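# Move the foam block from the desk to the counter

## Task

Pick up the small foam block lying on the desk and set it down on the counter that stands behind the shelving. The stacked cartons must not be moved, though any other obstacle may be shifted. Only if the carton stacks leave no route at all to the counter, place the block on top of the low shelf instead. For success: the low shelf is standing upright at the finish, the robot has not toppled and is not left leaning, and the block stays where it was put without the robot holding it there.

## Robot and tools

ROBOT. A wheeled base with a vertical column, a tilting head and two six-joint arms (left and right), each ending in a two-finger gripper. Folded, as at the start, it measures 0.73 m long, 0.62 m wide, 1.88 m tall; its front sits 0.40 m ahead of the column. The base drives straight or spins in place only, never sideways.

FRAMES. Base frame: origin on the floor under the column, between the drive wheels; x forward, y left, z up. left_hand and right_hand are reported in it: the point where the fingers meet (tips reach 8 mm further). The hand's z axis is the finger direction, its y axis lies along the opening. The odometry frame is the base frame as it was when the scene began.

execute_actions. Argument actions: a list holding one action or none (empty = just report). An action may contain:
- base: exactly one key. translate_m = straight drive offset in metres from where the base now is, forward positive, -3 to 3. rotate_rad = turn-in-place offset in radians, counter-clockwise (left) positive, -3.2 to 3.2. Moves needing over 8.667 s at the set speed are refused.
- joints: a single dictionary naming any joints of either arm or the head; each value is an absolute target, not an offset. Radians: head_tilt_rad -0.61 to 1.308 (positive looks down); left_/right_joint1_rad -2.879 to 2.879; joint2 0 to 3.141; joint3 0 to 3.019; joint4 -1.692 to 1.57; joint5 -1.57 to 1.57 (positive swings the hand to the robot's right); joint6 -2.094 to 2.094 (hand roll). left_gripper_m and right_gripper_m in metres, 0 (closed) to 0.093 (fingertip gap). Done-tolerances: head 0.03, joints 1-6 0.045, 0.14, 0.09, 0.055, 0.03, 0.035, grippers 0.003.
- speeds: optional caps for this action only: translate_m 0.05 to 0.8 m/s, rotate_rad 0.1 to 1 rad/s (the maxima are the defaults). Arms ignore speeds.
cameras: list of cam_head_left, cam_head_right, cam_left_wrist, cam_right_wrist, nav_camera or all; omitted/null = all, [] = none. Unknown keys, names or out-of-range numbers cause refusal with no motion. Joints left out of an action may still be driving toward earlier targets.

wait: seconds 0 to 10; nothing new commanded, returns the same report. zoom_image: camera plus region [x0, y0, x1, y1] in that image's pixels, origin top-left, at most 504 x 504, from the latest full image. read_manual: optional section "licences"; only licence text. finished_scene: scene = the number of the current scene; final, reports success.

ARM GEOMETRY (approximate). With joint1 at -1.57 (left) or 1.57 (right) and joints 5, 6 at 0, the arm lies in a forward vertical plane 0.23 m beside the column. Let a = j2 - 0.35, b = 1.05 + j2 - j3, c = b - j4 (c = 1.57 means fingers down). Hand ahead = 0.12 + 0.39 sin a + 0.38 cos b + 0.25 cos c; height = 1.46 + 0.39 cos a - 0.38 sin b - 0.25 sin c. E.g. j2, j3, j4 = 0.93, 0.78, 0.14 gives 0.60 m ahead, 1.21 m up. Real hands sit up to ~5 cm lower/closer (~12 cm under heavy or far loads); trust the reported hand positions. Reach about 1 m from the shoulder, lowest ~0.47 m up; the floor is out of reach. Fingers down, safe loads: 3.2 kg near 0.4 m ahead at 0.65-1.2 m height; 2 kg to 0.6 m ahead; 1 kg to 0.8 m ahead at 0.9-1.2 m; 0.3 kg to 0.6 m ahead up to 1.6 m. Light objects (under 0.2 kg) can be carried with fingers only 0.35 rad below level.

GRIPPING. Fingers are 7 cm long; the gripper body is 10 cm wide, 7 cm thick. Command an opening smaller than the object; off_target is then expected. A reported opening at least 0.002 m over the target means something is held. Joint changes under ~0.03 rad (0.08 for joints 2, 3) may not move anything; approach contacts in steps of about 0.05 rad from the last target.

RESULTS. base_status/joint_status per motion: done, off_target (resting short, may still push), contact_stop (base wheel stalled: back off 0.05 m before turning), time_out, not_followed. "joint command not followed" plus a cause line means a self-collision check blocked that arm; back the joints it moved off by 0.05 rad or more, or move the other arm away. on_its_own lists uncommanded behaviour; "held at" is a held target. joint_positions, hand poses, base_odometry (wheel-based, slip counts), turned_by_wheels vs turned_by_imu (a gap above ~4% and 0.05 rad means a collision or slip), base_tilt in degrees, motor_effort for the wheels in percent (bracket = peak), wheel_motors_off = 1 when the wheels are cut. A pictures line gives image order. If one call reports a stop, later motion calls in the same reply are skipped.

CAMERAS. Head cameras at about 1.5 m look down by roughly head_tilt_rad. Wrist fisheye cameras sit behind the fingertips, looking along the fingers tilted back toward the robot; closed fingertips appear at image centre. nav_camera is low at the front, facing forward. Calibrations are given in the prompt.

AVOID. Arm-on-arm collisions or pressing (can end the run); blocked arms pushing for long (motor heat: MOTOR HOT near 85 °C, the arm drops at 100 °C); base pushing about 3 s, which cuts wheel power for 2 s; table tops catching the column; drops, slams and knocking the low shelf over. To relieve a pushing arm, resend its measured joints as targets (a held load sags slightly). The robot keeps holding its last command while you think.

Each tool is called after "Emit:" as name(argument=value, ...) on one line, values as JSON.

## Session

Emit:
execute_actions(actions=[])

Scene clock: 0.00 s.
base_odometry: x=+0.000 y=+0.000 heading=+0.000 (m, m, rad; odometry frame)
turned_by_wheels: +0.000 (rad since the last result)
turned_by_imu: +0.000 (rad since the last result)
base_tilt: forward=+0.0 right=-0.1 (deg)
base_status: not commanded
joint_positions: head_tilt_rad=+0.860 left_joint1_rad=-1.559 left_joint2_rad=+0.901 left_joint3_rad=+0.388 left_joint4_rad=-0.973 left_joint5_rad=-0.050 left_joint6_rad=+0.077 left_gripper_m=+0.095 right_joint1_rad=+1.590 right_joint2_rad=+0.869 right_joint3_rad=+0.418 right_joint4_rad=-0.915 right_joint5_rad=+0.029 right_joint6_rad=+0.028 right_gripper_m=+0.094
joint_status: not commanded
wheel_motors_off: 0
motor_effort: left_wheel=+3 right_wheel=+3 (%)
left_hand: x=+0.1294 y=+0.2354 z=+1.2611 quat_wxyz=(+0.463, -0.041, -0.885, -0.008) (m; base frame)
right_hand: x=+0.1605 y=-0.2263 z=+1.2451 quat_wxyz=(+0.409, +0.001, -0.913, +0.014) (m; base frame)
pictures: cam_head_left, cam_head_right, cam_left_wrist, cam_right_wrist, nav_camera
camera_calibration (this result's frames):
cam_head_left: T_world_to_cam=[[-0.0213871, -0.999046, 0.0380793, -0.0107551], [-0.813887, -0.004722, -0.581004, 0.934534], [0.580629, -0.0434182, -0.813009, 1.14382], [0, 0, 0, 1]] pos_world=[0.0962423, 0.0433305, 1.47331]
cam_head_right: T_world_to_cam=[[-0.016521, -0.999219, 0.035891, -0.10022], [-0.818534, -0.00709884, -0.574415, 0.928668], [0.574221, -0.0388679, -0.817777, 1.15329], [0, 0, 0, 1]] pos_world=[0.0962442, -0.0487231, 1.48018]
cam_left_wrist: T_world_to_cam=[[-0.0863776, -0.996005, 0.0226556, 0.219671], [0.00741686, 0.0220971, 0.999728, -1.2555], [-0.996235, 0.0865222, 0.00547853, 0.228351], [0, 0, 0, 1]] pos_world=[0.255778, 0.226779, 1.24893]
cam_right_wrist: T_world_to_cam=[[0.000184295, -0.99975, 0.0223738, -0.250091], [-0.0895163, 0.0222675, 0.995736, -1.21386], [-0.995985, -0.00218633, -0.0894898, 0.389465], [0, 0, 0, 1]] pos_world=[0.279287, -0.222147, 1.24913]
Images, in order (width x height): cam_head_left 672x504, cam_head_right 672x504, cam_left_wrist 616x616, cam_right_wrist 616x616, nav_camera 672x504.

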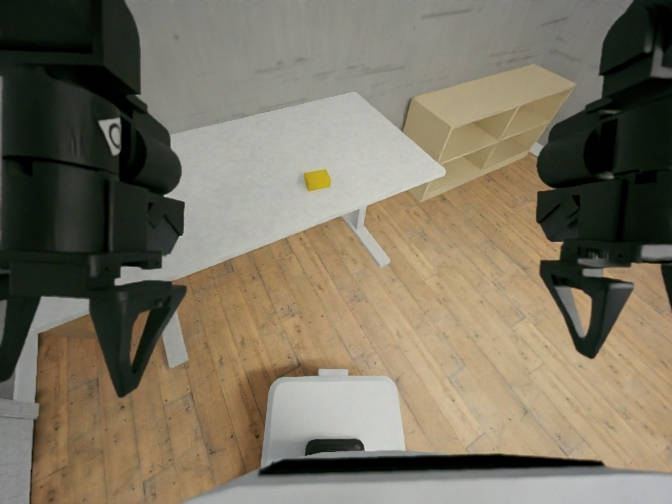

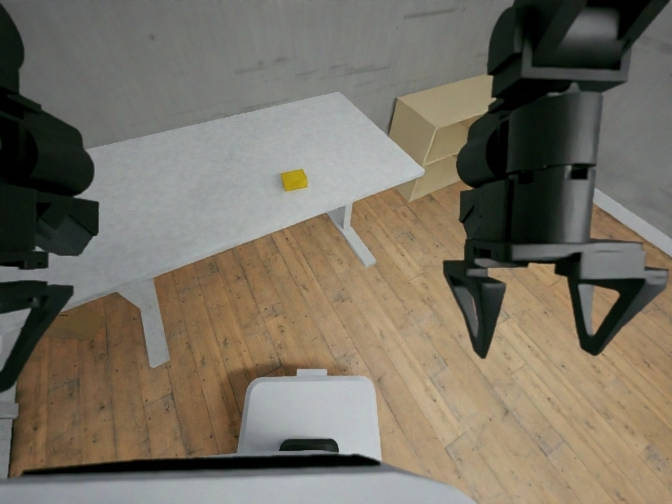

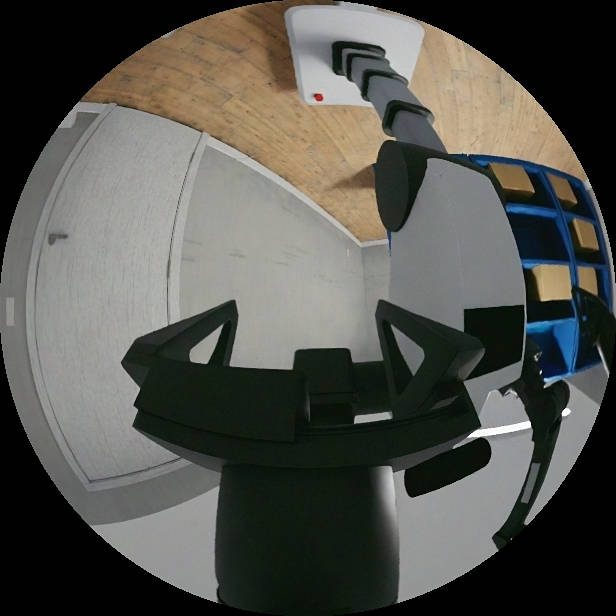

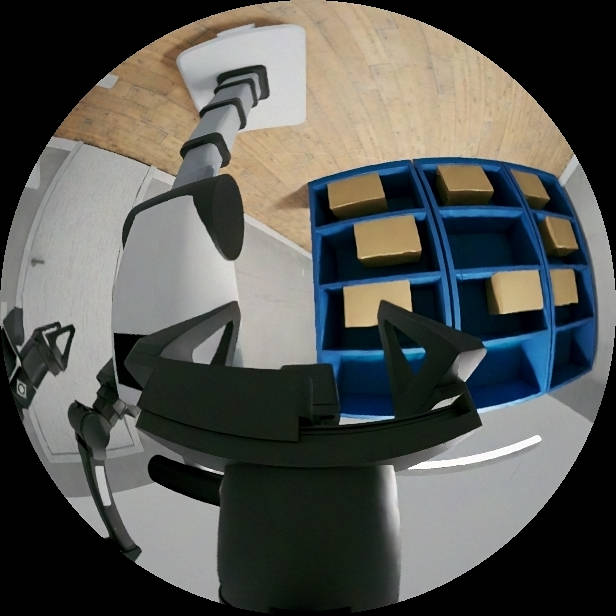

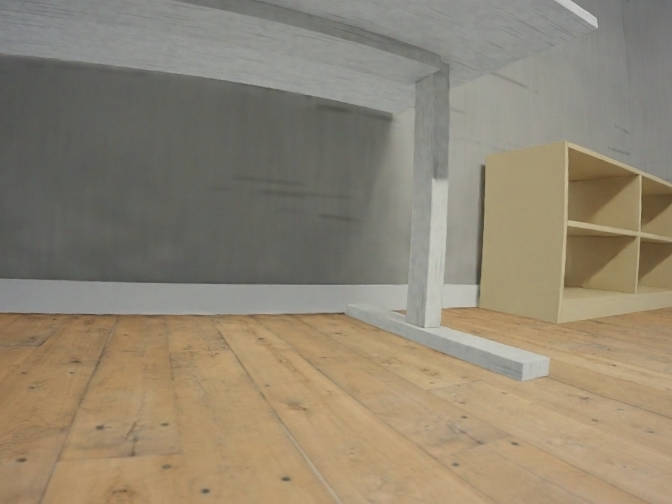

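Emit:
execute_actions(actions=[{"base":{"rotate_rad":0.3},"joints":{"right_joint1_rad":1.58,"right_joint2_rad":1.76,"right_joint3_rad":1.44,"right_joint4_rad":-0.2,"right_joint5_rad":0.0,"right_joint6_rad":1.43,"right_gripper_m":0.093}}], cameras=["cam_head_right"])

Emit:
execute_actions(actions=[{"base":{"translate_m":0.38},"speeds":{"translate_m":0.4}}], cameras=["cam_head_right","cam_right_wrist"])

Scene clock: 37.03 s.
base_odometry: x=+0.000 y=+0.000 heading=+0.299 (m, m, rad; odometry frame)
turned_by_wheels: +0.299 (rad since the last result)
turned_by_imu: +0.293 (rad since the last result)
base_tilt: forward=+0.0 right=-0.1 (deg)
base_status: done
joint_positions: head_tilt_rad=+0.860 left_joint1_rad=-1.559 left_joint2_rad=+0.901 left_joint3_rad=+0.388 left_joint4_rad=-0.973 left_joint5_rad=-0.050 left_joint6_rad=+0.077 left_gripper_m=+0.095 right_joint1_rad=+1.586 right_joint2_rad=+1.759 right_joint3_rad=+1.432 right_joint4_rad=-0.211 right_joint5_rad=+0.003 right_joint6_rad=+1.418 right_gripper_m=+0.093
joint_status: all done
wheel_motors_off: 0
motor_effort: left_wheel=-7(40) right_wheel=+5(50) (%)
left_hand: x=+0.1294 y=+0.2354 z=+1.2611 quat_wxyz=(+0.463, -0.041, -0.885, -0.008) (m; base frame)
right_hand: x=+0.5750 y=-0.2147 z=+0.8964 quat_wxyz=(+0.009, -0.648, -0.761, +0.001) (m; base frame)
pictures: cam_head_right
camera_calibration (this result's frames):
cam_head_right: T_world_to_cam=[[-0.016521, -0.999219, 0.035891, -0.10022], [-0.818534, -0.00709884, -0.574415, 0.928668], [0.574221, -0.0388679, -0.817777, 1.15329], [0, 0, 0, 1]] pos_world=[0.0962442, -0.0487231, 1.48018]
Images, in order (width x height): cam_head_right 672x504.

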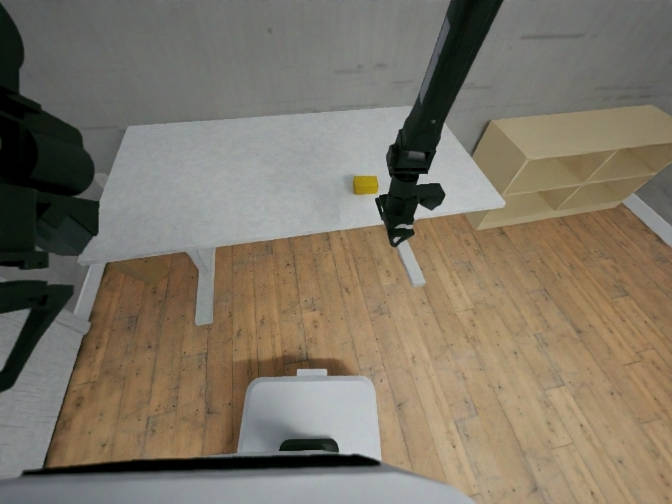

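Scene clock: 39.30 s.
base_odometry: x=+0.363 y=+0.112 heading=+0.299 (m, m, rad; odometry frame)
turned_by_wheels: +0.000 (rad since the last result)
turned_by_imu: +0.000 (rad since the last result)
base_tilt: forward=+0.0 right=+0.0 (deg)
base_status: done
joint_positions: head_tilt_rad=+0.860 left_joint1_rad=-1.559 left_joint2_rad=+0.901 left_joint3_rad=+0.389 left_joint4_rad=-0.973 left_joint5_rad=-0.050 left_joint6_rad=+0.077 left_gripper_m=+0.095 right_joint1_rad=+1.586 right_joint2_rad=+1.759 right_joint3_rad=+1.435 right_joint4_rad=-0.211 right_joint5_rad=+0.003 right_joint6_rad=+1.418 right_gripper_m=+0.093
joint_status: not commanded
wheel_motors_off: 0
motor_effort: left_wheel=+1(45) right_wheel=+0(65) (%)
left_hand: x=+0.1296 y=+0.2354 z=+1.2610 quat_wxyz=(+0.463, -0.041, -0.885, -0.008) (m; base frame)
right_hand: x=+0.5764 y=-0.2147 z=+0.8964 quat_wxyz=(+0.008, -0.648, -0.761, +0.000) (m; base frame)
pictures: cam_head_right, cam_right_wrist
camera_calibration (this result's frames):
cam_head_right: T_world_to_cam=[[-0.016521, -0.999219, 0.035891, -0.10022], [-0.818534, -0.00709884, -0.574414, 0.928668], [0.574221, -0.0388679, -0.817777, 1.15329], [0, 0, 0, 1]] pos_world=[0.0962442, -0.0487231, 1.48018]
cam_right_wrist: T_world_to_cam=[[-0.988309, -0.152461, -0.000396643, 0.541351], [-0.121444, 0.785669, 0.60661, -0.298644], [-0.0921725, 0.599567, -0.794999, 1.01315], [0, 0, 0, 1]] pos_world=[0.592139, -0.290282, 0.986831]
Images, in order (width x height): cam_head_right 672x504, cam_right_wrist 616x616.

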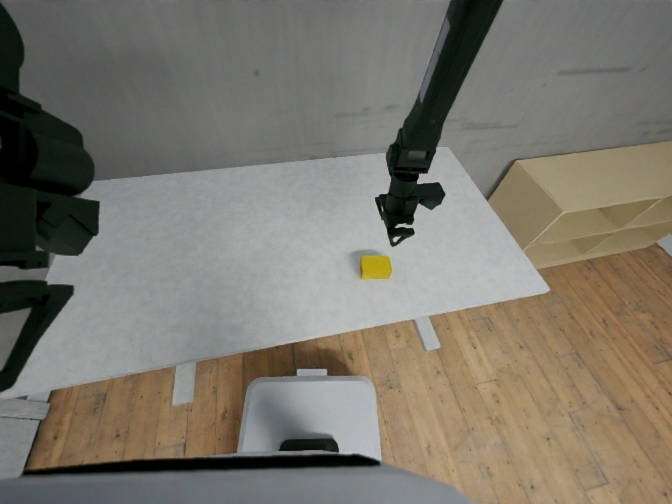

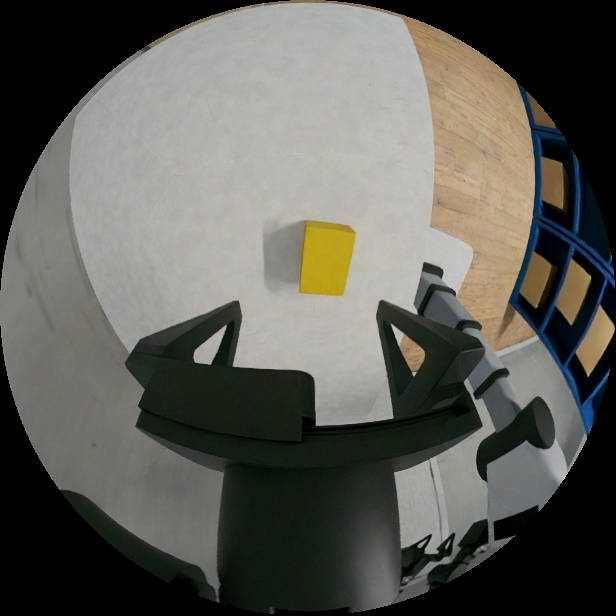

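Emit:
execute_actions(actions=[{"joints":{"right_joint1_rad":1.625,"right_joint2_rad":2.0,"right_joint3_rad":1.625,"right_joint4_rad":-0.15}}], cameras=["cam_head_right","cam_right_wrist"])

Scene clock: 53.00 s.
base_odometry: x=+0.363 y=+0.112 heading=+0.299 (m, m, rad; odometry frame)
turned_by_wheels: +0.000 (rad since the last result)
turned_by_imu: -0.001 (rad since the last result)
base_tilt: forward=+0.0 right=+0.0 (deg)
base_status: not commanded
joint_positions: head_tilt_rad=+0.860 left_joint1_rad=-1.559 left_joint2_rad=+0.901 left_joint3_rad=+0.389 left_joint4_rad=-0.973 left_joint5_rad=-0.050 left_joint6_rad=+0.077 left_gripper_m=+0.095 right_joint1_rad=+1.620 right_joint2_rad=+2.014 right_joint3_rad=+1.617 right_joint4_rad=-0.158 right_joint5_rad=+0.003 right_joint6_rad=+1.419 right_gripper_m=+0.093
joint_status: all done
wheel_motors_off: 0
motor_effort: left_wheel=-1(1) right_wheel=-1(1) (%)
left_hand: x=+0.1296 y=+0.2354 z=+1.2610 quat_wxyz=(+0.463, -0.041, -0.885, -0.008) (m; base frame)
right_hand: x=+0.5469 y=-0.1862 z=+0.7951 quat_wxyz=(+0.025, -0.641, -0.767, -0.005) (m; base frame)
pictures: cam_head_right, cam_right_wrist
camera_calibration (this result's frames):
cam_head_right: T_world_to_cam=[[-0.016521, -0.999219, 0.035891, -0.10022], [-0.818534, -0.00709884, -0.574415, 0.928668], [0.574221, -0.0388679, -0.817777, 1.15329], [0, 0, 0, 1]] pos_world=[0.0962442, -0.0487231, 1.48018]
cam_right_wrist: T_world_to_cam=[[-0.985424, -0.16956, 0.0137458, 0.500514], [-0.122921, 0.765568, 0.631503, -0.285862], [-0.117601, 0.620608, -0.775252, 0.91487], [0, 0, 0, 1]] pos_world=[0.565669, -0.264062, 0.882897]
Images, in order (width x height): cam_head_right 672x504, cam_right_wrist 616x616.

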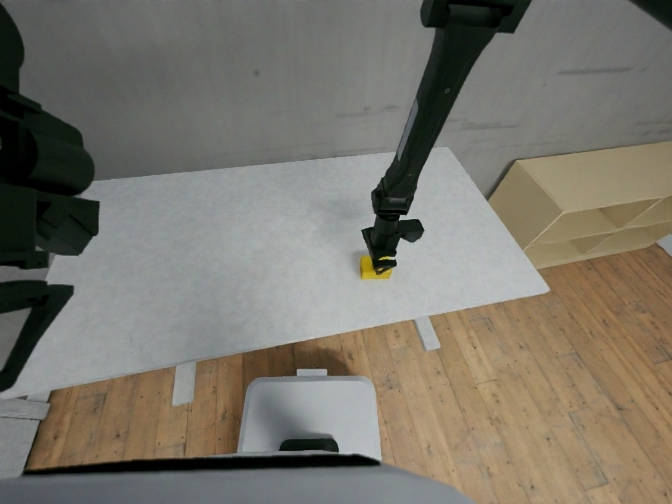

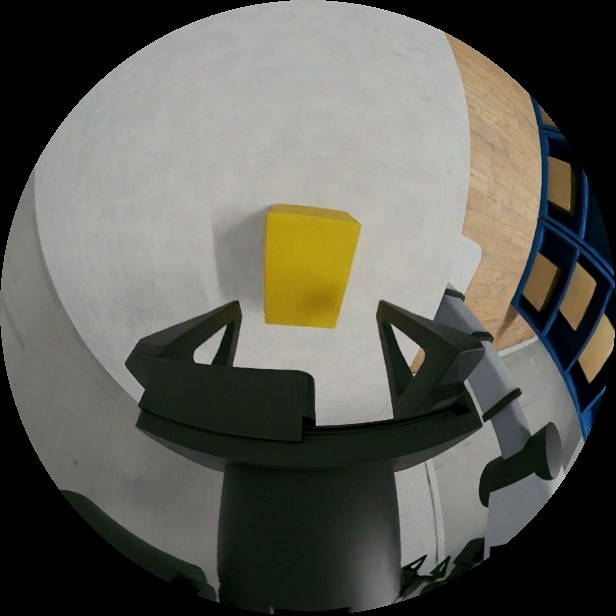

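Emit:
execute_actions(actions=[{"joints":{"right_joint2_rad":2.11,"right_joint3_rad":1.77,"right_joint4_rad":-0.16}}], cameras=["cam_head_right","cam_right_wrist"])

Scene clock: 66.33 s.
base_odometry: x=+0.363 y=+0.112 heading=+0.299 (m, m, rad; odometry frame)
turned_by_wheels: +0.000 (rad since the last result)
turned_by_imu: -0.001 (rad since the last result)
base_tilt: forward=+0.0 right=-0.1 (deg)
base_status: not commanded
joint_positions: head_tilt_rad=+0.860 left_joint1_rad=-1.559 left_joint2_rad=+0.901 left_joint3_rad=+0.388 left_joint4_rad=-0.973 left_joint5_rad=-0.050 left_joint6_rad=+0.077 left_gripper_m=+0.095 right_joint1_rad=+1.620 right_joint2_rad=+2.074 right_joint3_rad=+1.740 right_joint4_rad=-0.169 right_joint5_rad=+0.003 right_joint6_rad=+1.420 right_gripper_m=+0.093
joint_status: all done
wheel_motors_off: 0
motor_effort: left_wheel=+2(2) right_wheel=+0(2) (%)
left_hand: x=+0.1294 y=+0.2354 z=+1.2611 quat_wxyz=(+0.463, -0.041, -0.885, -0.008) (m; base frame)
right_hand: x=+0.5803 y=-0.1845 z=+0.7760 quat_wxyz=(+0.005, -0.642, -0.766, -0.022) (m; base frame)
pictures: cam_head_right, cam_right_wrist
camera_calibration (this result's frames):
cam_head_right: T_world_to_cam=[[-0.016521, -0.999219, 0.035891, -0.10022], [-0.818534, -0.00709884, -0.574414, 0.928668], [0.574221, -0.0388679, -0.817777, 1.15329], [0, 0, 0, 1]] pos_world=[0.0962442, -0.0487231, 1.48018]
cam_right_wrist: T_world_to_cam=[[-0.985396, -0.166268, -0.0367414, 0.573699], [-0.15244, 0.765239, 0.625437, -0.249171], [-0.0758742, 0.621904, -0.779409, 0.882211], [0, 0, 0, 1]] pos_world=[0.594274, -0.262588, 0.864522]
Images, in order (width x height): cam_head_right 672x504, cam_right_wrist 616x616.

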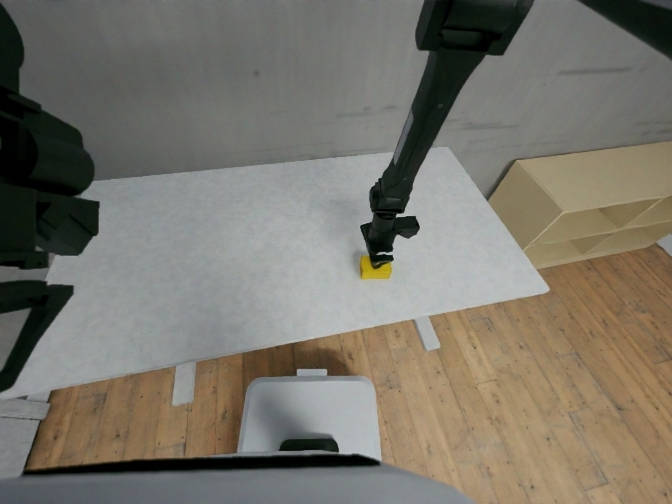

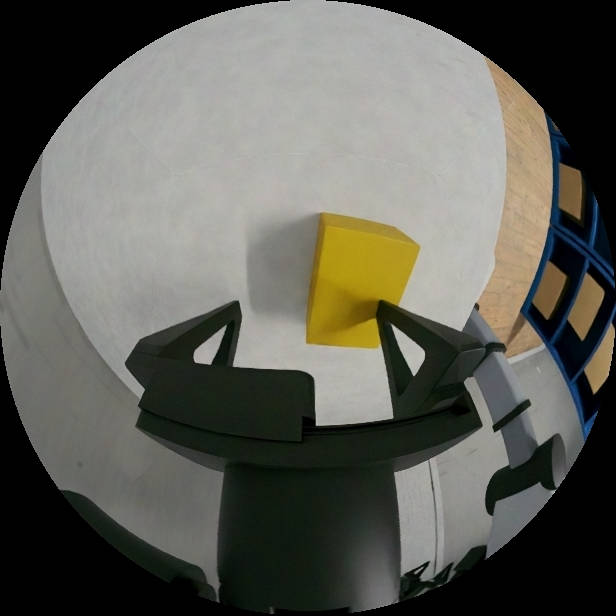

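Emit:
execute_actions(actions=[], cameras=["cam_right_wrist"])

Scene clock: 74.17 s.
base_odometry: x=+0.363 y=+0.112 heading=+0.299 (m, m, rad; odometry frame)
turned_by_wheels: +0.000 (rad since the last result)
turned_by_imu: -0.001 (rad since the last result)
base_tilt: forward=+0.0 right=-0.1 (deg)
base_status: not commanded
joint_positions: head_tilt_rad=+0.860 left_joint1_rad=-1.559 left_joint2_rad=+0.901 left_joint3_rad=+0.388 left_joint4_rad=-0.973 left_joint5_rad=-0.050 left_joint6_rad=+0.077 left_gripper_m=+0.095 right_joint1_rad=+1.620 right_joint2_rad=+2.074 right_joint3_rad=+1.740 right_joint4_rad=-0.169 right_joint5_rad=+0.003 right_joint6_rad=+1.420 right_gripper_m=+0.093
joint_status: all done
wheel_motors_off: 0
motor_effort: left_wheel=+1(2) right_wheel=+0(2) (%)
left_hand: x=+0.1294 y=+0.2354 z=+1.2611 quat_wxyz=(+0.463, -0.041, -0.885, -0.008) (m; base frame)
right_hand: x=+0.5803 y=-0.1845 z=+0.7760 quat_wxyz=(+0.005, -0.642, -0.766, -0.022) (m; base frame)
pictures: cam_right_wrist
camera_calibration (this result's frames):
cam_right_wrist: T_world_to_cam=[[-0.985396, -0.166268, -0.0367414, 0.573699], [-0.15244, 0.765239, 0.625437, -0.249171], [-0.0758742, 0.621904, -0.779409, 0.882211], [0, 0, 0, 1]] pos_world=[0.594274, -0.262588, 0.864522]
Images, in order (width x height): cam_right_wrist 616x616.

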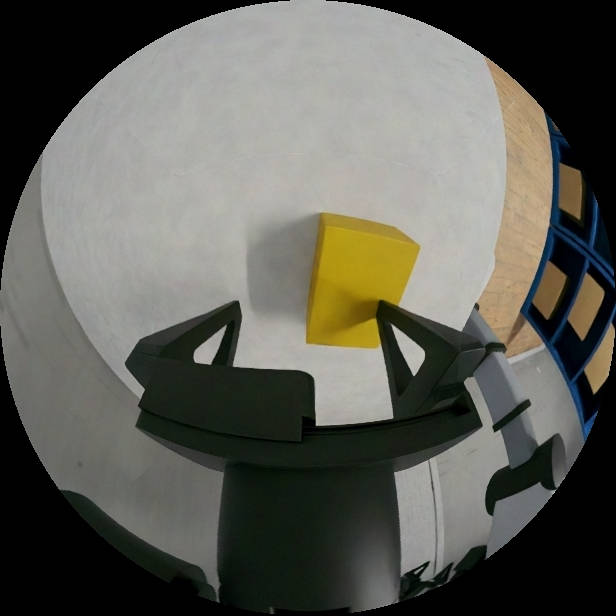

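Emit:
execute_actions(actions=[{"joints":{"right_joint2_rad":2.0,"right_joint3_rad":1.655,"right_joint4_rad":-0.19}}], cameras=["cam_right_wrist"])

Emit:
execute_actions(actions=[], cameras=["cam_right_wrist"])

Scene clock: 101.80 s.
base_odometry: x=+0.363 y=+0.112 heading=+0.299 (m, m, rad; odometry frame)
turned_by_wheels: +0.000 (rad since the last result)
turned_by_imu: -0.001 (rad since the last result)
base_tilt: forward=+0.1 right=-0.1 (deg)
base_status: not commanded
joint_positions: head_tilt_rad=+0.860 left_joint1_rad=-1.559 left_joint2_rad=+0.901 left_joint3_rad=+0.388 left_joint4_rad=-0.973 left_joint5_rad=-0.050 left_joint6_rad=+0.077 left_gripper_m=+0.095 right_joint1_rad=+1.620 right_joint2_rad=+2.016 right_joint3_rad=+1.651 right_joint4_rad=-0.178 right_joint5_rad=+0.003 right_joint6_rad=+1.420 right_gripper_m=+0.093
joint_status: all done
wheel_motors_off: 0
motor_effort: left_wheel=+4(1) right_wheel=-1(1) (%)
left_hand: x=+0.1294 y=+0.2354 z=+1.2611 quat_wxyz=(+0.463, -0.041, -0.885, -0.008) (m; base frame)
right_hand: x=+0.5613 y=-0.1858 z=+0.7958 quat_wxyz=(+0.021, -0.642, -0.766, -0.008) (m; base frame)
pictures: cam_right_wrist
camera_calibration (this result's frames):
cam_right_wrist: T_world_to_cam=[[-0.985784, -0.167986, 0.0032359, 0.52357], [-0.128399, 0.765622, 0.630347, -0.280815], [-0.108367, 0.62097, -0.776307, 0.912669], [0, 0, 0, 1]] pos_world=[0.578973, -0.26379, 0.883828]
Images, in order (width x height): cam_right_wrist 616x616.

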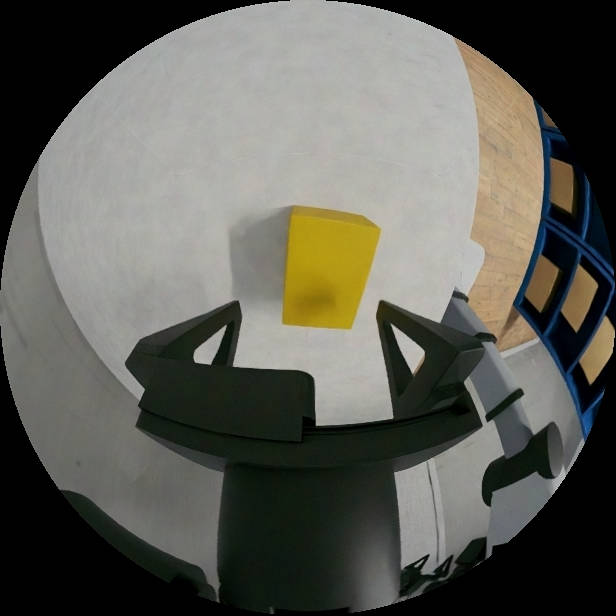

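Scene clock: 101.80 s.
base_odometry: x=+0.363 y=+0.112 heading=+0.299 (m, m, rad; odometry frame)
turned_by_wheels: +0.000 (rad since the last result)
turned_by_imu: -0.001 (rad since the last result)
base_tilt: forward=+0.1 right=-0.1 (deg)
base_status: not commanded
joint_positions: head_tilt_rad=+0.860 left_joint1_rad=-1.559 left_joint2_rad=+0.901 left_joint3_rad=+0.388 left_joint4_rad=-0.973 left_joint5_rad=-0.050 left_joint6_rad=+0.077 left_gripper_m=+0.095 right_joint1_rad=+1.620 right_joint2_rad=+2.016 right_joint3_rad=+1.651 right_joint4_rad=-0.178 right_joint5_rad=+0.003 right_joint6_rad=+1.420 right_gripper_m=+0.093
joint_status: all done
wheel_motors_off: 0
motor_effort: left_wheel=+4(1) right_wheel=-1(1) (%)
left_hand: x=+0.1294 y=+0.2354 z=+1.2611 quat_wxyz=(+0.463, -0.041, -0.885, -0.008) (m; base frame)
right_hand: x=+0.5613 y=-0.1858 z=+0.7958 quat_wxyz=(+0.021, -0.642, -0.766, -0.008) (m; base frame)
pictures: cam_right_wrist
camera_calibration (this result's frames):
cam_right_wrist: T_world_to_cam=[[-0.985784, -0.167986, 0.0032359, 0.52357], [-0.128399, 0.765622, 0.630347, -0.280815], [-0.108367, 0.62097, -0.776307, 0.912669], [0, 0, 0, 1]] pos_world=[0.578973, -0.26379, 0.883828]
Images, in order (width x height): cam_right_wrist 616x616.

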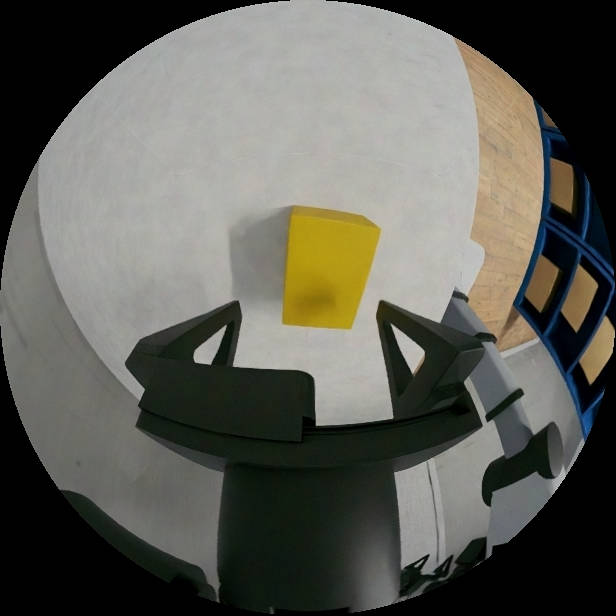

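Emit:
execute_actions(actions=[{"joints":{"right_joint2_rad":2.09,"right_joint4_rad":-0.1}}], cameras=["cam_right_wrist","cam_head_right"])

Scene clock: 107.97 s.
base_odometry: x=+0.363 y=+0.112 heading=+0.299 (m, m, rad; odometry frame)
turned_by_wheels: +0.000 (rad since the last result)
turned_by_imu: -0.001 (rad since the last result)
base_tilt: forward=+0.0 right=-0.1 (deg)
base_status: not commanded
joint_positions: head_tilt_rad=+0.860 left_joint1_rad=-1.559 left_joint2_rad=+0.901 left_joint3_rad=+0.388 left_joint4_rad=-0.973 left_joint5_rad=-0.050 left_joint6_rad=+0.077 left_gripper_m=+0.095 right_joint1_rad=+1.620 right_joint2_rad=+2.088 right_joint3_rad=+1.653 right_joint4_rad=-0.111 right_joint5_rad=+0.003 right_joint6_rad=+1.420 right_gripper_m=+0.093
joint_status: all done
wheel_motors_off: 0
motor_effort: left_wheel=+2(1) right_wheel=-1(1) (%)
left_hand: x=+0.1294 y=+0.2354 z=+1.2611 quat_wxyz=(+0.463, -0.041, -0.885, -0.008) (m; base frame)
right_hand: x=+0.5309 y=-0.1853 z=+0.7653 quat_wxyz=(+0.021, -0.642, -0.766, -0.008) (m; base frame)
pictures: cam_head_right, cam_right_wrist
camera_calibration (this result's frames):
cam_head_right: T_world_to_cam=[[-0.016521, -0.999219, 0.035891, -0.10022], [-0.818534, -0.00709884, -0.574415, 0.928668], [0.574221, -0.0388679, -0.817777, 1.15329], [0, 0, 0, 1]] pos_world=[0.0962442, -0.0487231, 1.48018]
cam_right_wrist: T_world_to_cam=[[-0.985762, -0.168066, 0.00512176, 0.492356], [-0.12726, 0.765641, 0.630554, -0.266638], [-0.109896, 0.620925, -0.776128, 0.885977], [0, 0, 0, 1]] pos_world=[0.548779, -0.263228, 0.853239]
Images, in order (width x height): cam_head_right 672x504, cam_right_wrist 616x616.

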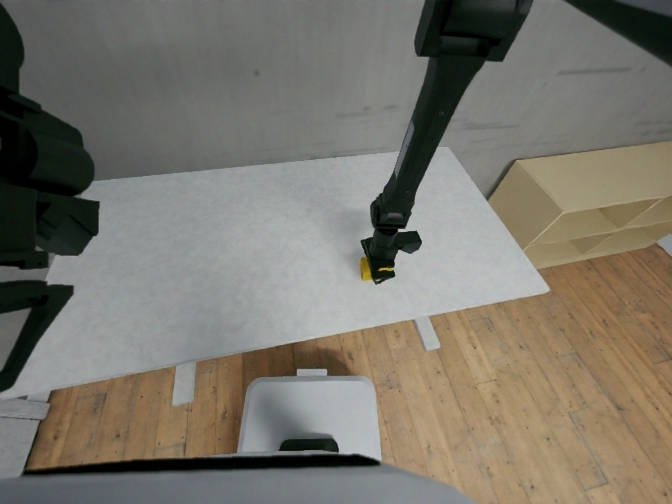

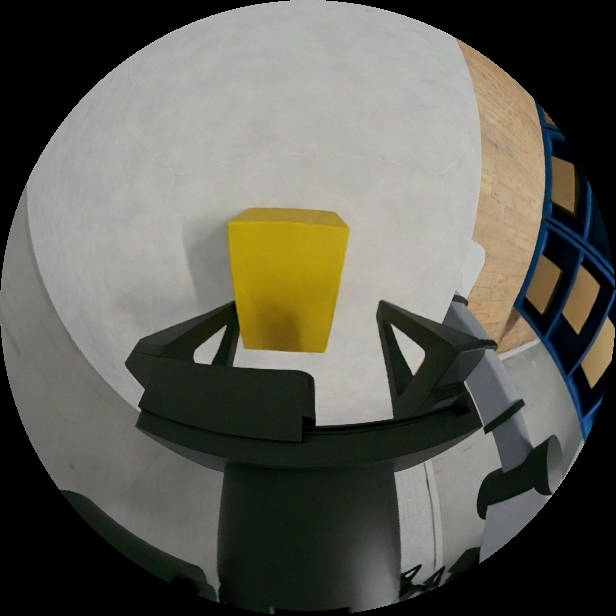

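Emit:
execute_actions(actions=[{"joints":{"right_joint3_rad":1.71,"right_joint4_rad":-0.155}}], cameras=["cam_right_wrist"])

Emit:
execute_actions(actions=[{"joints":{"right_joint2_rad":2.15,"right_joint4_rad":-0.1}}], cameras=["cam_right_wrist","cam_head_right"])

Scene clock: 117.83 s.
base_odometry: x=+0.363 y=+0.112 heading=+0.299 (m, m, rad; odometry frame)
turned_by_wheels: +0.000 (rad since the last result)
turned_by_imu: -0.001 (rad since the last result)
base_tilt: forward=+0.0 right=-0.1 (deg)
base_status: not commanded
joint_positions: head_tilt_rad=+0.860 left_joint1_rad=-1.559 left_joint2_rad=+0.901 left_joint3_rad=+0.388 left_joint4_rad=-0.973 left_joint5_rad=-0.050 left_joint6_rad=+0.077 left_gripper_m=+0.095 right_joint1_rad=+1.620 right_joint2_rad=+2.088 right_joint3_rad=+1.710 right_joint4_rad=-0.143 right_joint5_rad=+0.003 right_joint6_rad=+1.420 right_gripper_m=+0.093
joint_status: all done
wheel_motors_off: 0
motor_effort: left_wheel=+0(3) right_wheel=+0(1) (%)
left_hand: x=+0.1294 y=+0.2354 z=+1.2611 quat_wxyz=(+0.463, -0.041, -0.885, -0.008) (m; base frame)
right_hand: x=+0.5589 y=-0.1847 z=+0.7678 quat_wxyz=(+0.012, -0.642, -0.766, -0.016) (m; base frame)
pictures: cam_right_wrist
camera_calibration (this result's frames):
cam_right_wrist: T_world_to_cam=[[-0.985753, -0.166986, -0.0201494, 0.53962], [-0.142485, 0.765392, 0.627593, -0.254369], [-0.0893769, 0.621523, -0.778281, 0.880932], [0, 0, 0, 1]] pos_world=[0.574424, -0.262719, 0.856126]
Images, in order (width x height): cam_right_wrist 616x616.

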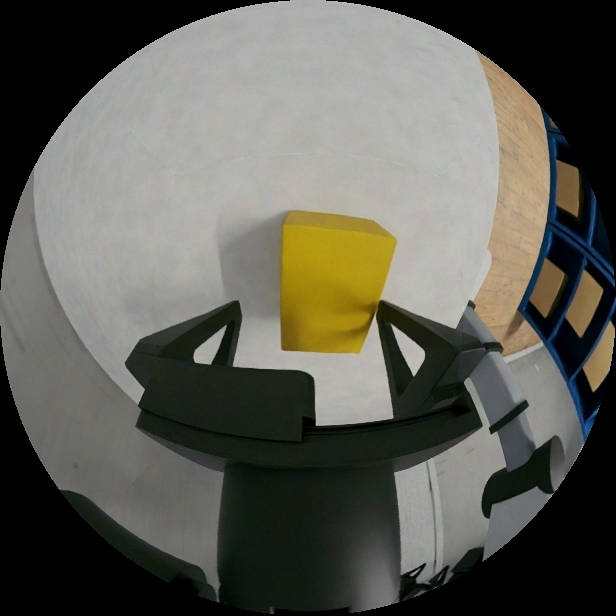

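Scene clock: 118.63 s.
base_odometry: x=+0.363 y=+0.112 heading=+0.299 (m, m, rad; odometry frame)
turned_by_wheels: +0.000 (rad since the last result)
turned_by_imu: +0.000 (rad since the last result)
base_tilt: forward=+0.1 right=+0.0 (deg)
base_status: not commanded
joint_positions: head_tilt_rad=+0.860 left_joint1_rad=-1.559 left_joint2_rad=+0.901 left_joint3_rad=+0.388 left_joint4_rad=-0.973 left_joint5_rad=-0.050 left_joint6_rad=+0.077 left_gripper_m=+0.095 right_joint1_rad=+1.620 right_joint2_rad=+2.145 right_joint3_rad=+1.710 right_joint4_rad=-0.110 right_joint5_rad=+0.003 right_joint6_rad=+1.420 right_gripper_m=+0.093
joint_status: all done
wheel_motors_off: 0
motor_effort: left_wheel=+1(1) right_wheel=-1(1) (%)
left_hand: x=+0.1294 y=+0.2354 z=+1.2611 quat_wxyz=(+0.463, -0.041, -0.885, -0.008) (m; base frame)
right_hand: x=+0.5263 y=-0.1845 z=+0.7437 quat_wxyz=(+0.021, -0.642, -0.766, -0.008) (m; base frame)
pictures: cam_head_right, cam_right_wrist
camera_calibration (this result's frames):
cam_head_right: T_world_to_cam=[[-0.016521, -0.999219, 0.035891, -0.10022], [-0.818534, -0.00709884, -0.574415, 0.928668], [0.574221, -0.0388679, -0.817777, 1.15329], [0, 0, 0, 1]] pos_world=[0.0962442, -0.0487231, 1.48018]
cam_right_wrist: T_world_to_cam=[[-0.985767, -0.16805, 0.00474459, 0.488377], [-0.127488, 0.765637, 0.630513, -0.254079], [-0.10959, 0.620934, -0.776164, 0.868085], [0, 0, 0, 1]] pos_world=[0.544167, -0.262419, 0.83166]
Images, in order (width x height): cam_head_right 672x504, cam_right_wrist 616x616.

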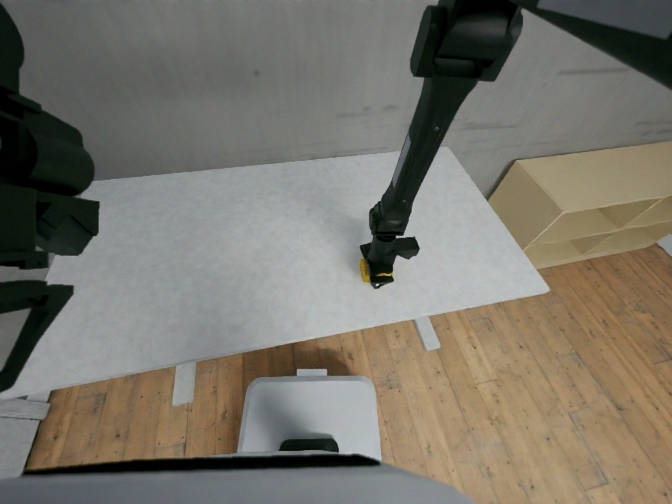

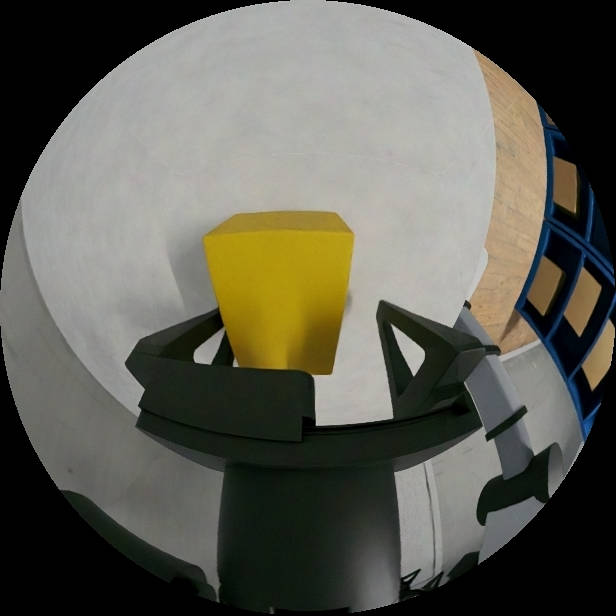

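Emit:
execute_actions(actions=[{"joints":{"right_gripper_m":0.03}}], cameras=["cam_right_wrist"])

Scene clock: 123.27 s.
base_odometry: x=+0.363 y=+0.112 heading=+0.299 (m, m, rad; odometry frame)
turned_by_wheels: +0.000 (rad since the last result)
turned_by_imu: -0.001 (rad since the last result)
base_tilt: forward=+0.0 right=+0.0 (deg)
base_status: not commanded
joint_positions: head_tilt_rad=+0.860 left_joint1_rad=-1.559 left_joint2_rad=+0.901 left_joint3_rad=+0.388 left_joint4_rad=-0.973 left_joint5_rad=-0.050 left_joint6_rad=+0.077 left_gripper_m=+0.095 right_joint1_rad=+1.620 right_joint2_rad=+2.145 right_joint3_rad=+1.710 right_joint4_rad=-0.110 right_joint5_rad=+0.003 right_joint6_rad=+1.420 right_gripper_m=+0.058
joint_status: right_gripper_m off_target (ended at +0.058, target +0.030)
wheel_motors_off: 0
motor_effort: left_wheel=+0(1) right_wheel=-1(1) (%)
left_hand: x=+0.1294 y=+0.2354 z=+1.2611 quat_wxyz=(+0.463, -0.041, -0.885, -0.008) (m; base frame)
right_hand: x=+0.5263 y=-0.1845 z=+0.7437 quat_wxyz=(+0.021, -0.642, -0.766, -0.008) (m; base frame)
pictures: cam_right_wrist
camera_calibration (this result's frames):
cam_right_wrist: T_world_to_cam=[[-0.985767, -0.16805, 0.00474459, 0.488377], [-0.127488, 0.765637, 0.630513, -0.254079], [-0.10959, 0.620934, -0.776164, 0.868085], [0, 0, 0, 1]] pos_world=[0.544167, -0.262419, 0.83166]
Images, in order (width x height): cam_right_wrist 616x616.

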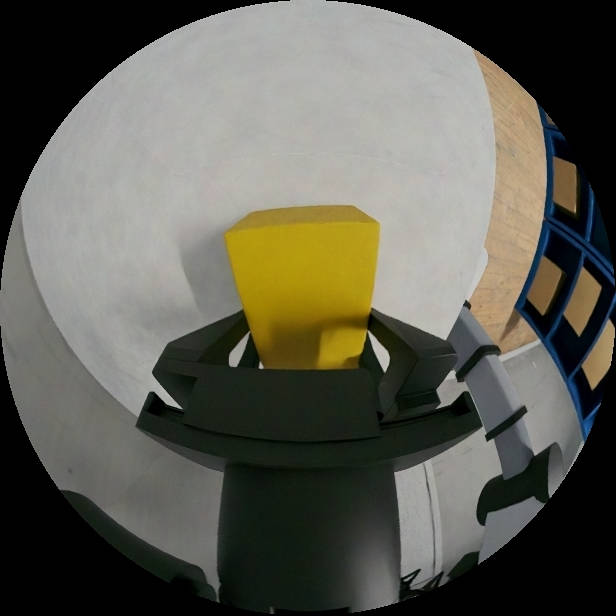

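Emit:
execute_actions(actions=[{"joints":{"right_joint2_rad":1.8,"right_joint4_rad":-0.4}}], cameras=[])

Emit:
execute_actions(actions=[{"joints":{"right_joint1_rad":1.58,"right_joint2_rad":0.95,"right_joint3_rad":0.72,"right_joint4_rad":-0.29,"right_joint6_rad":1.57,"head_tilt_rad":0.4},"base":{"translate_m":-0.38},"speeds":{"translate_m":0.4}}], cameras=["cam_right_wrist"])

Emit:
execute_actions(actions=[{"base":{"rotate_rad":2.6},"speeds":{"rotate_rad":0.7}}], cameras=["cam_head_left","cam_head_right","nav_camera"])

Scene clock: 134.00 s.
base_odometry: x=+0.363 y=+0.112 heading=+0.299 (m, m, rad; odometry frame)
turned_by_wheels: +0.000 (rad since the last result)
turned_by_imu: -0.001 (rad since the last result)
base_tilt: forward=+0.0 right=-0.1 (deg)
base_status: not commanded
joint_positions: head_tilt_rad=+0.860 left_joint1_rad=-1.559 left_joint2_rad=+0.901 left_joint3_rad=+0.388 left_joint4_rad=-0.973 left_joint5_rad=-0.050 left_joint6_rad=+0.077 left_gripper_m=+0.095 right_joint1_rad=+1.620 right_joint2_rad=+1.800 right_joint3_rad=+1.705 right_joint4_rad=-0.386 right_joint5_rad=+0.003 right_joint6_rad=+1.420 right_gripper_m=+0.058
joint_status: all done
wheel_motors_off: 0
motor_effort: left_wheel=+2(0) right_wheel=-1(1) (%)
left_hand: x=+0.1294 y=+0.2354 z=+1.2611 quat_wxyz=(+0.463, -0.041, -0.885, -0.008) (m; base frame)
right_hand: x=+0.6749 y=-0.1879 z=+0.9090 quat_wxyz=(-0.003, -0.642, -0.766, -0.029) (m; base frame)
pictures: none
No camera images: the call's "cameras" was empty. Leave "cameras" out to get every camera's image.

Scene clock: 136.30 s.
base_odometry: x=+0.000 y=+0.000 heading=+0.299 (m, m, rad; odometry frame)
turned_by_wheels: +0.000 (rad since the last result)
turned_by_imu: +0.000 (rad since the last result)
base_tilt: forward=+0.0 right=-0.1 (deg)
base_status: done
joint_positions: head_tilt_rad=+0.418 left_joint1_rad=-1.559 left_joint2_rad=+0.901 left_joint3_rad=+0.386 left_joint4_rad=-0.973 left_joint5_rad=-0.050 left_joint6_rad=+0.077 left_gripper_m=+0.095 right_joint1_rad=+1.584 right_joint2_rad=+0.957 right_joint3_rad=+0.703 right_joint4_rad=-0.302 right_joint5_rad=+0.002 right_joint6_rad=+1.559 right_gripper_m=+0.058
joint_status: all done
wheel_motors_off: 0
motor_effort: left_wheel=-3(33) right_wheel=-2(43) (%)
left_hand: x=+0.1282 y=+0.2354 z=+1.2615 quat_wxyz=(+0.464, -0.041, -0.885, -0.008) (m; base frame)
right_hand: x=+0.4387 y=-0.2201 z=+1.1577 quat_wxyz=(+0.014, -0.701, -0.713, +0.008) (m; base frame)
pictures: cam_right_wrist
camera_calibration (this result's frames):
cam_right_wrist: T_world_to_cam=[[-0.999726, -0.0109962, 0.0206869, 0.416322], [0.00373338, 0.796945, 0.60404, -0.519011], [-0.0231284, 0.603951, -0.796686, 1.18407], [0, 0, 0, 1]] pos_world=[0.445531, -0.296918, 1.24822]
Images, in order (width x height): cam_right_wrist 616x616.

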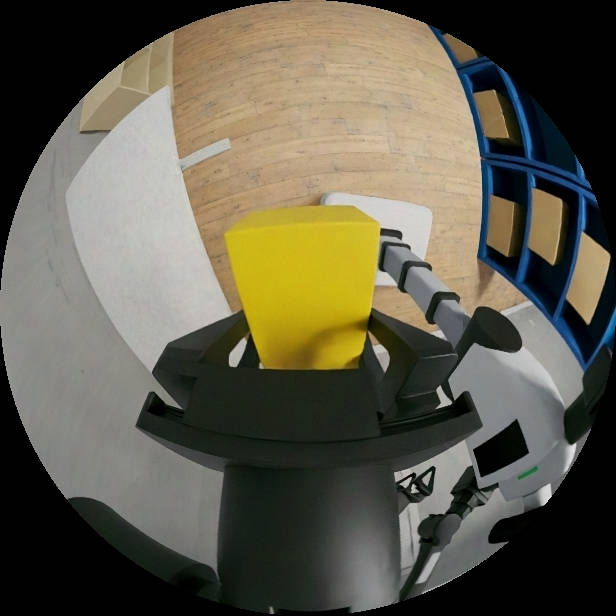

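Scene clock: 141.20 s.
base_odometry: x=+0.000 y=+0.000 heading=+2.899 (m, m, rad; odometry frame)
turned_by_wheels: +2.599 (rad since the last result)
turned_by_imu: +2.574 (rad since the last result)
base_tilt: forward=+0.0 right=-0.1 (deg)
base_status: done
joint_positions: head_tilt_rad=+0.418 left_joint1_rad=-1.559 left_joint2_rad=+0.901 left_joint3_rad=+0.386 left_joint4_rad=-0.973 left_joint5_rad=-0.050 left_joint6_rad=+0.077 left_gripper_m=+0.095 right_joint1_rad=+1.584 right_joint2_rad=+0.957 right_joint3_rad=+0.707 right_joint4_rad=-0.302 right_joint5_rad=+0.002 right_joint6_rad=+1.559 right_gripper_m=+0.058
joint_status: not commanded
wheel_motors_off: 0
motor_effort: left_wheel=-4(37) right_wheel=+5(51) (%)
left_hand: x=+0.1282 y=+0.2354 z=+1.2615 quat_wxyz=(+0.464, -0.041, -0.885, -0.008) (m; base frame)
right_hand: x=+0.4409 y=-0.2201 z=+1.1580 quat_wxyz=(+0.013, -0.701, -0.713, +0.007) (m; base frame)
pictures: cam_head_left, cam_head_right, nav_camera
camera_calibration (this result's frames):
cam_head_left: T_world_to_cam=[[-0.0356083, -0.999046, 0.0252881, 0.00965427], [-0.487556, -0.004722, -0.873079, 1.36801], [0.872365, -0.0434182, -0.486923, 0.627055], [0, 0, 0, 1]] pos_world=[0.120306, 0.0433305, 1.49947]
cam_head_right: T_world_to_cam=[[-0.0302737, -0.999219, 0.0253891, -0.0833595], [-0.494573, -0.00709884, -0.869107, 1.3663], [0.868609, -0.0388679, -0.493972, 0.639915], [0, 0, 0, 1]] pos_world=[0.117374, -0.0487231, 1.50567]
Images, in order (width x height): cam_head_left 672x504, cam_head_right 672x504, nav_camera 672x504.

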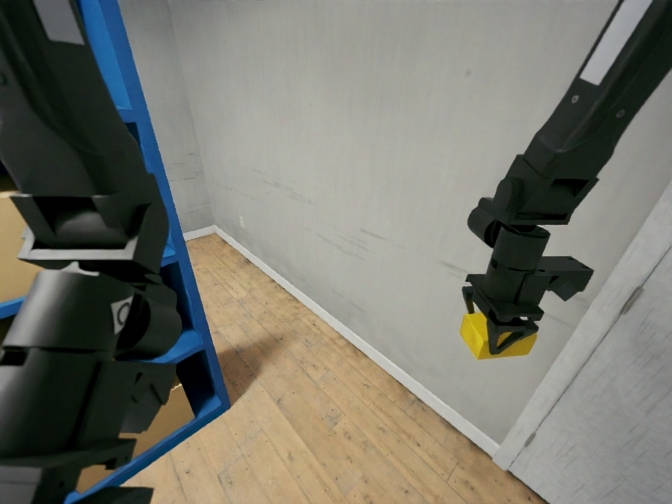

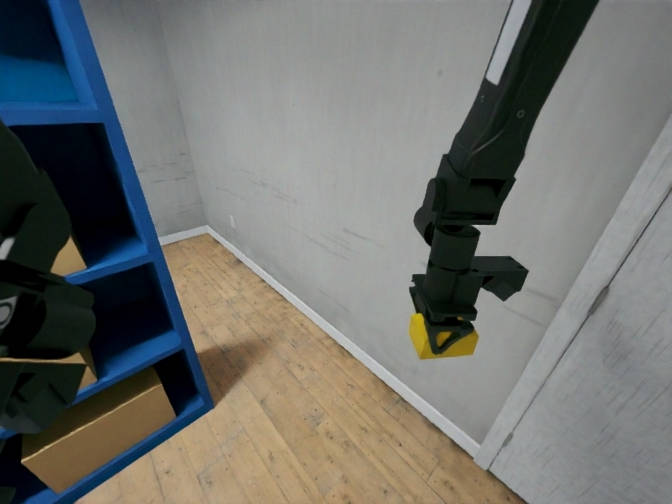

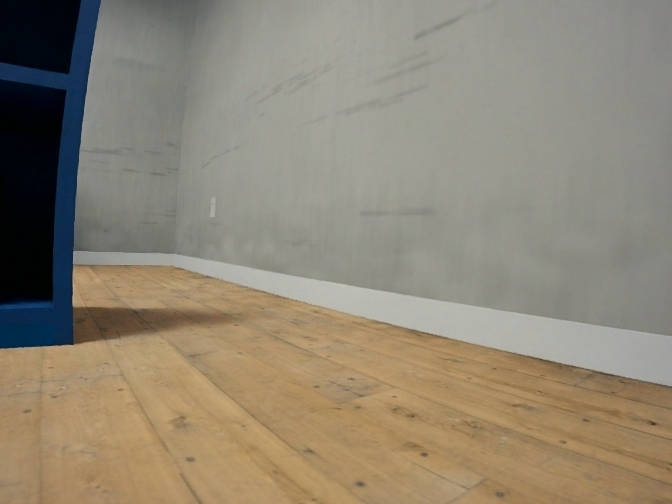

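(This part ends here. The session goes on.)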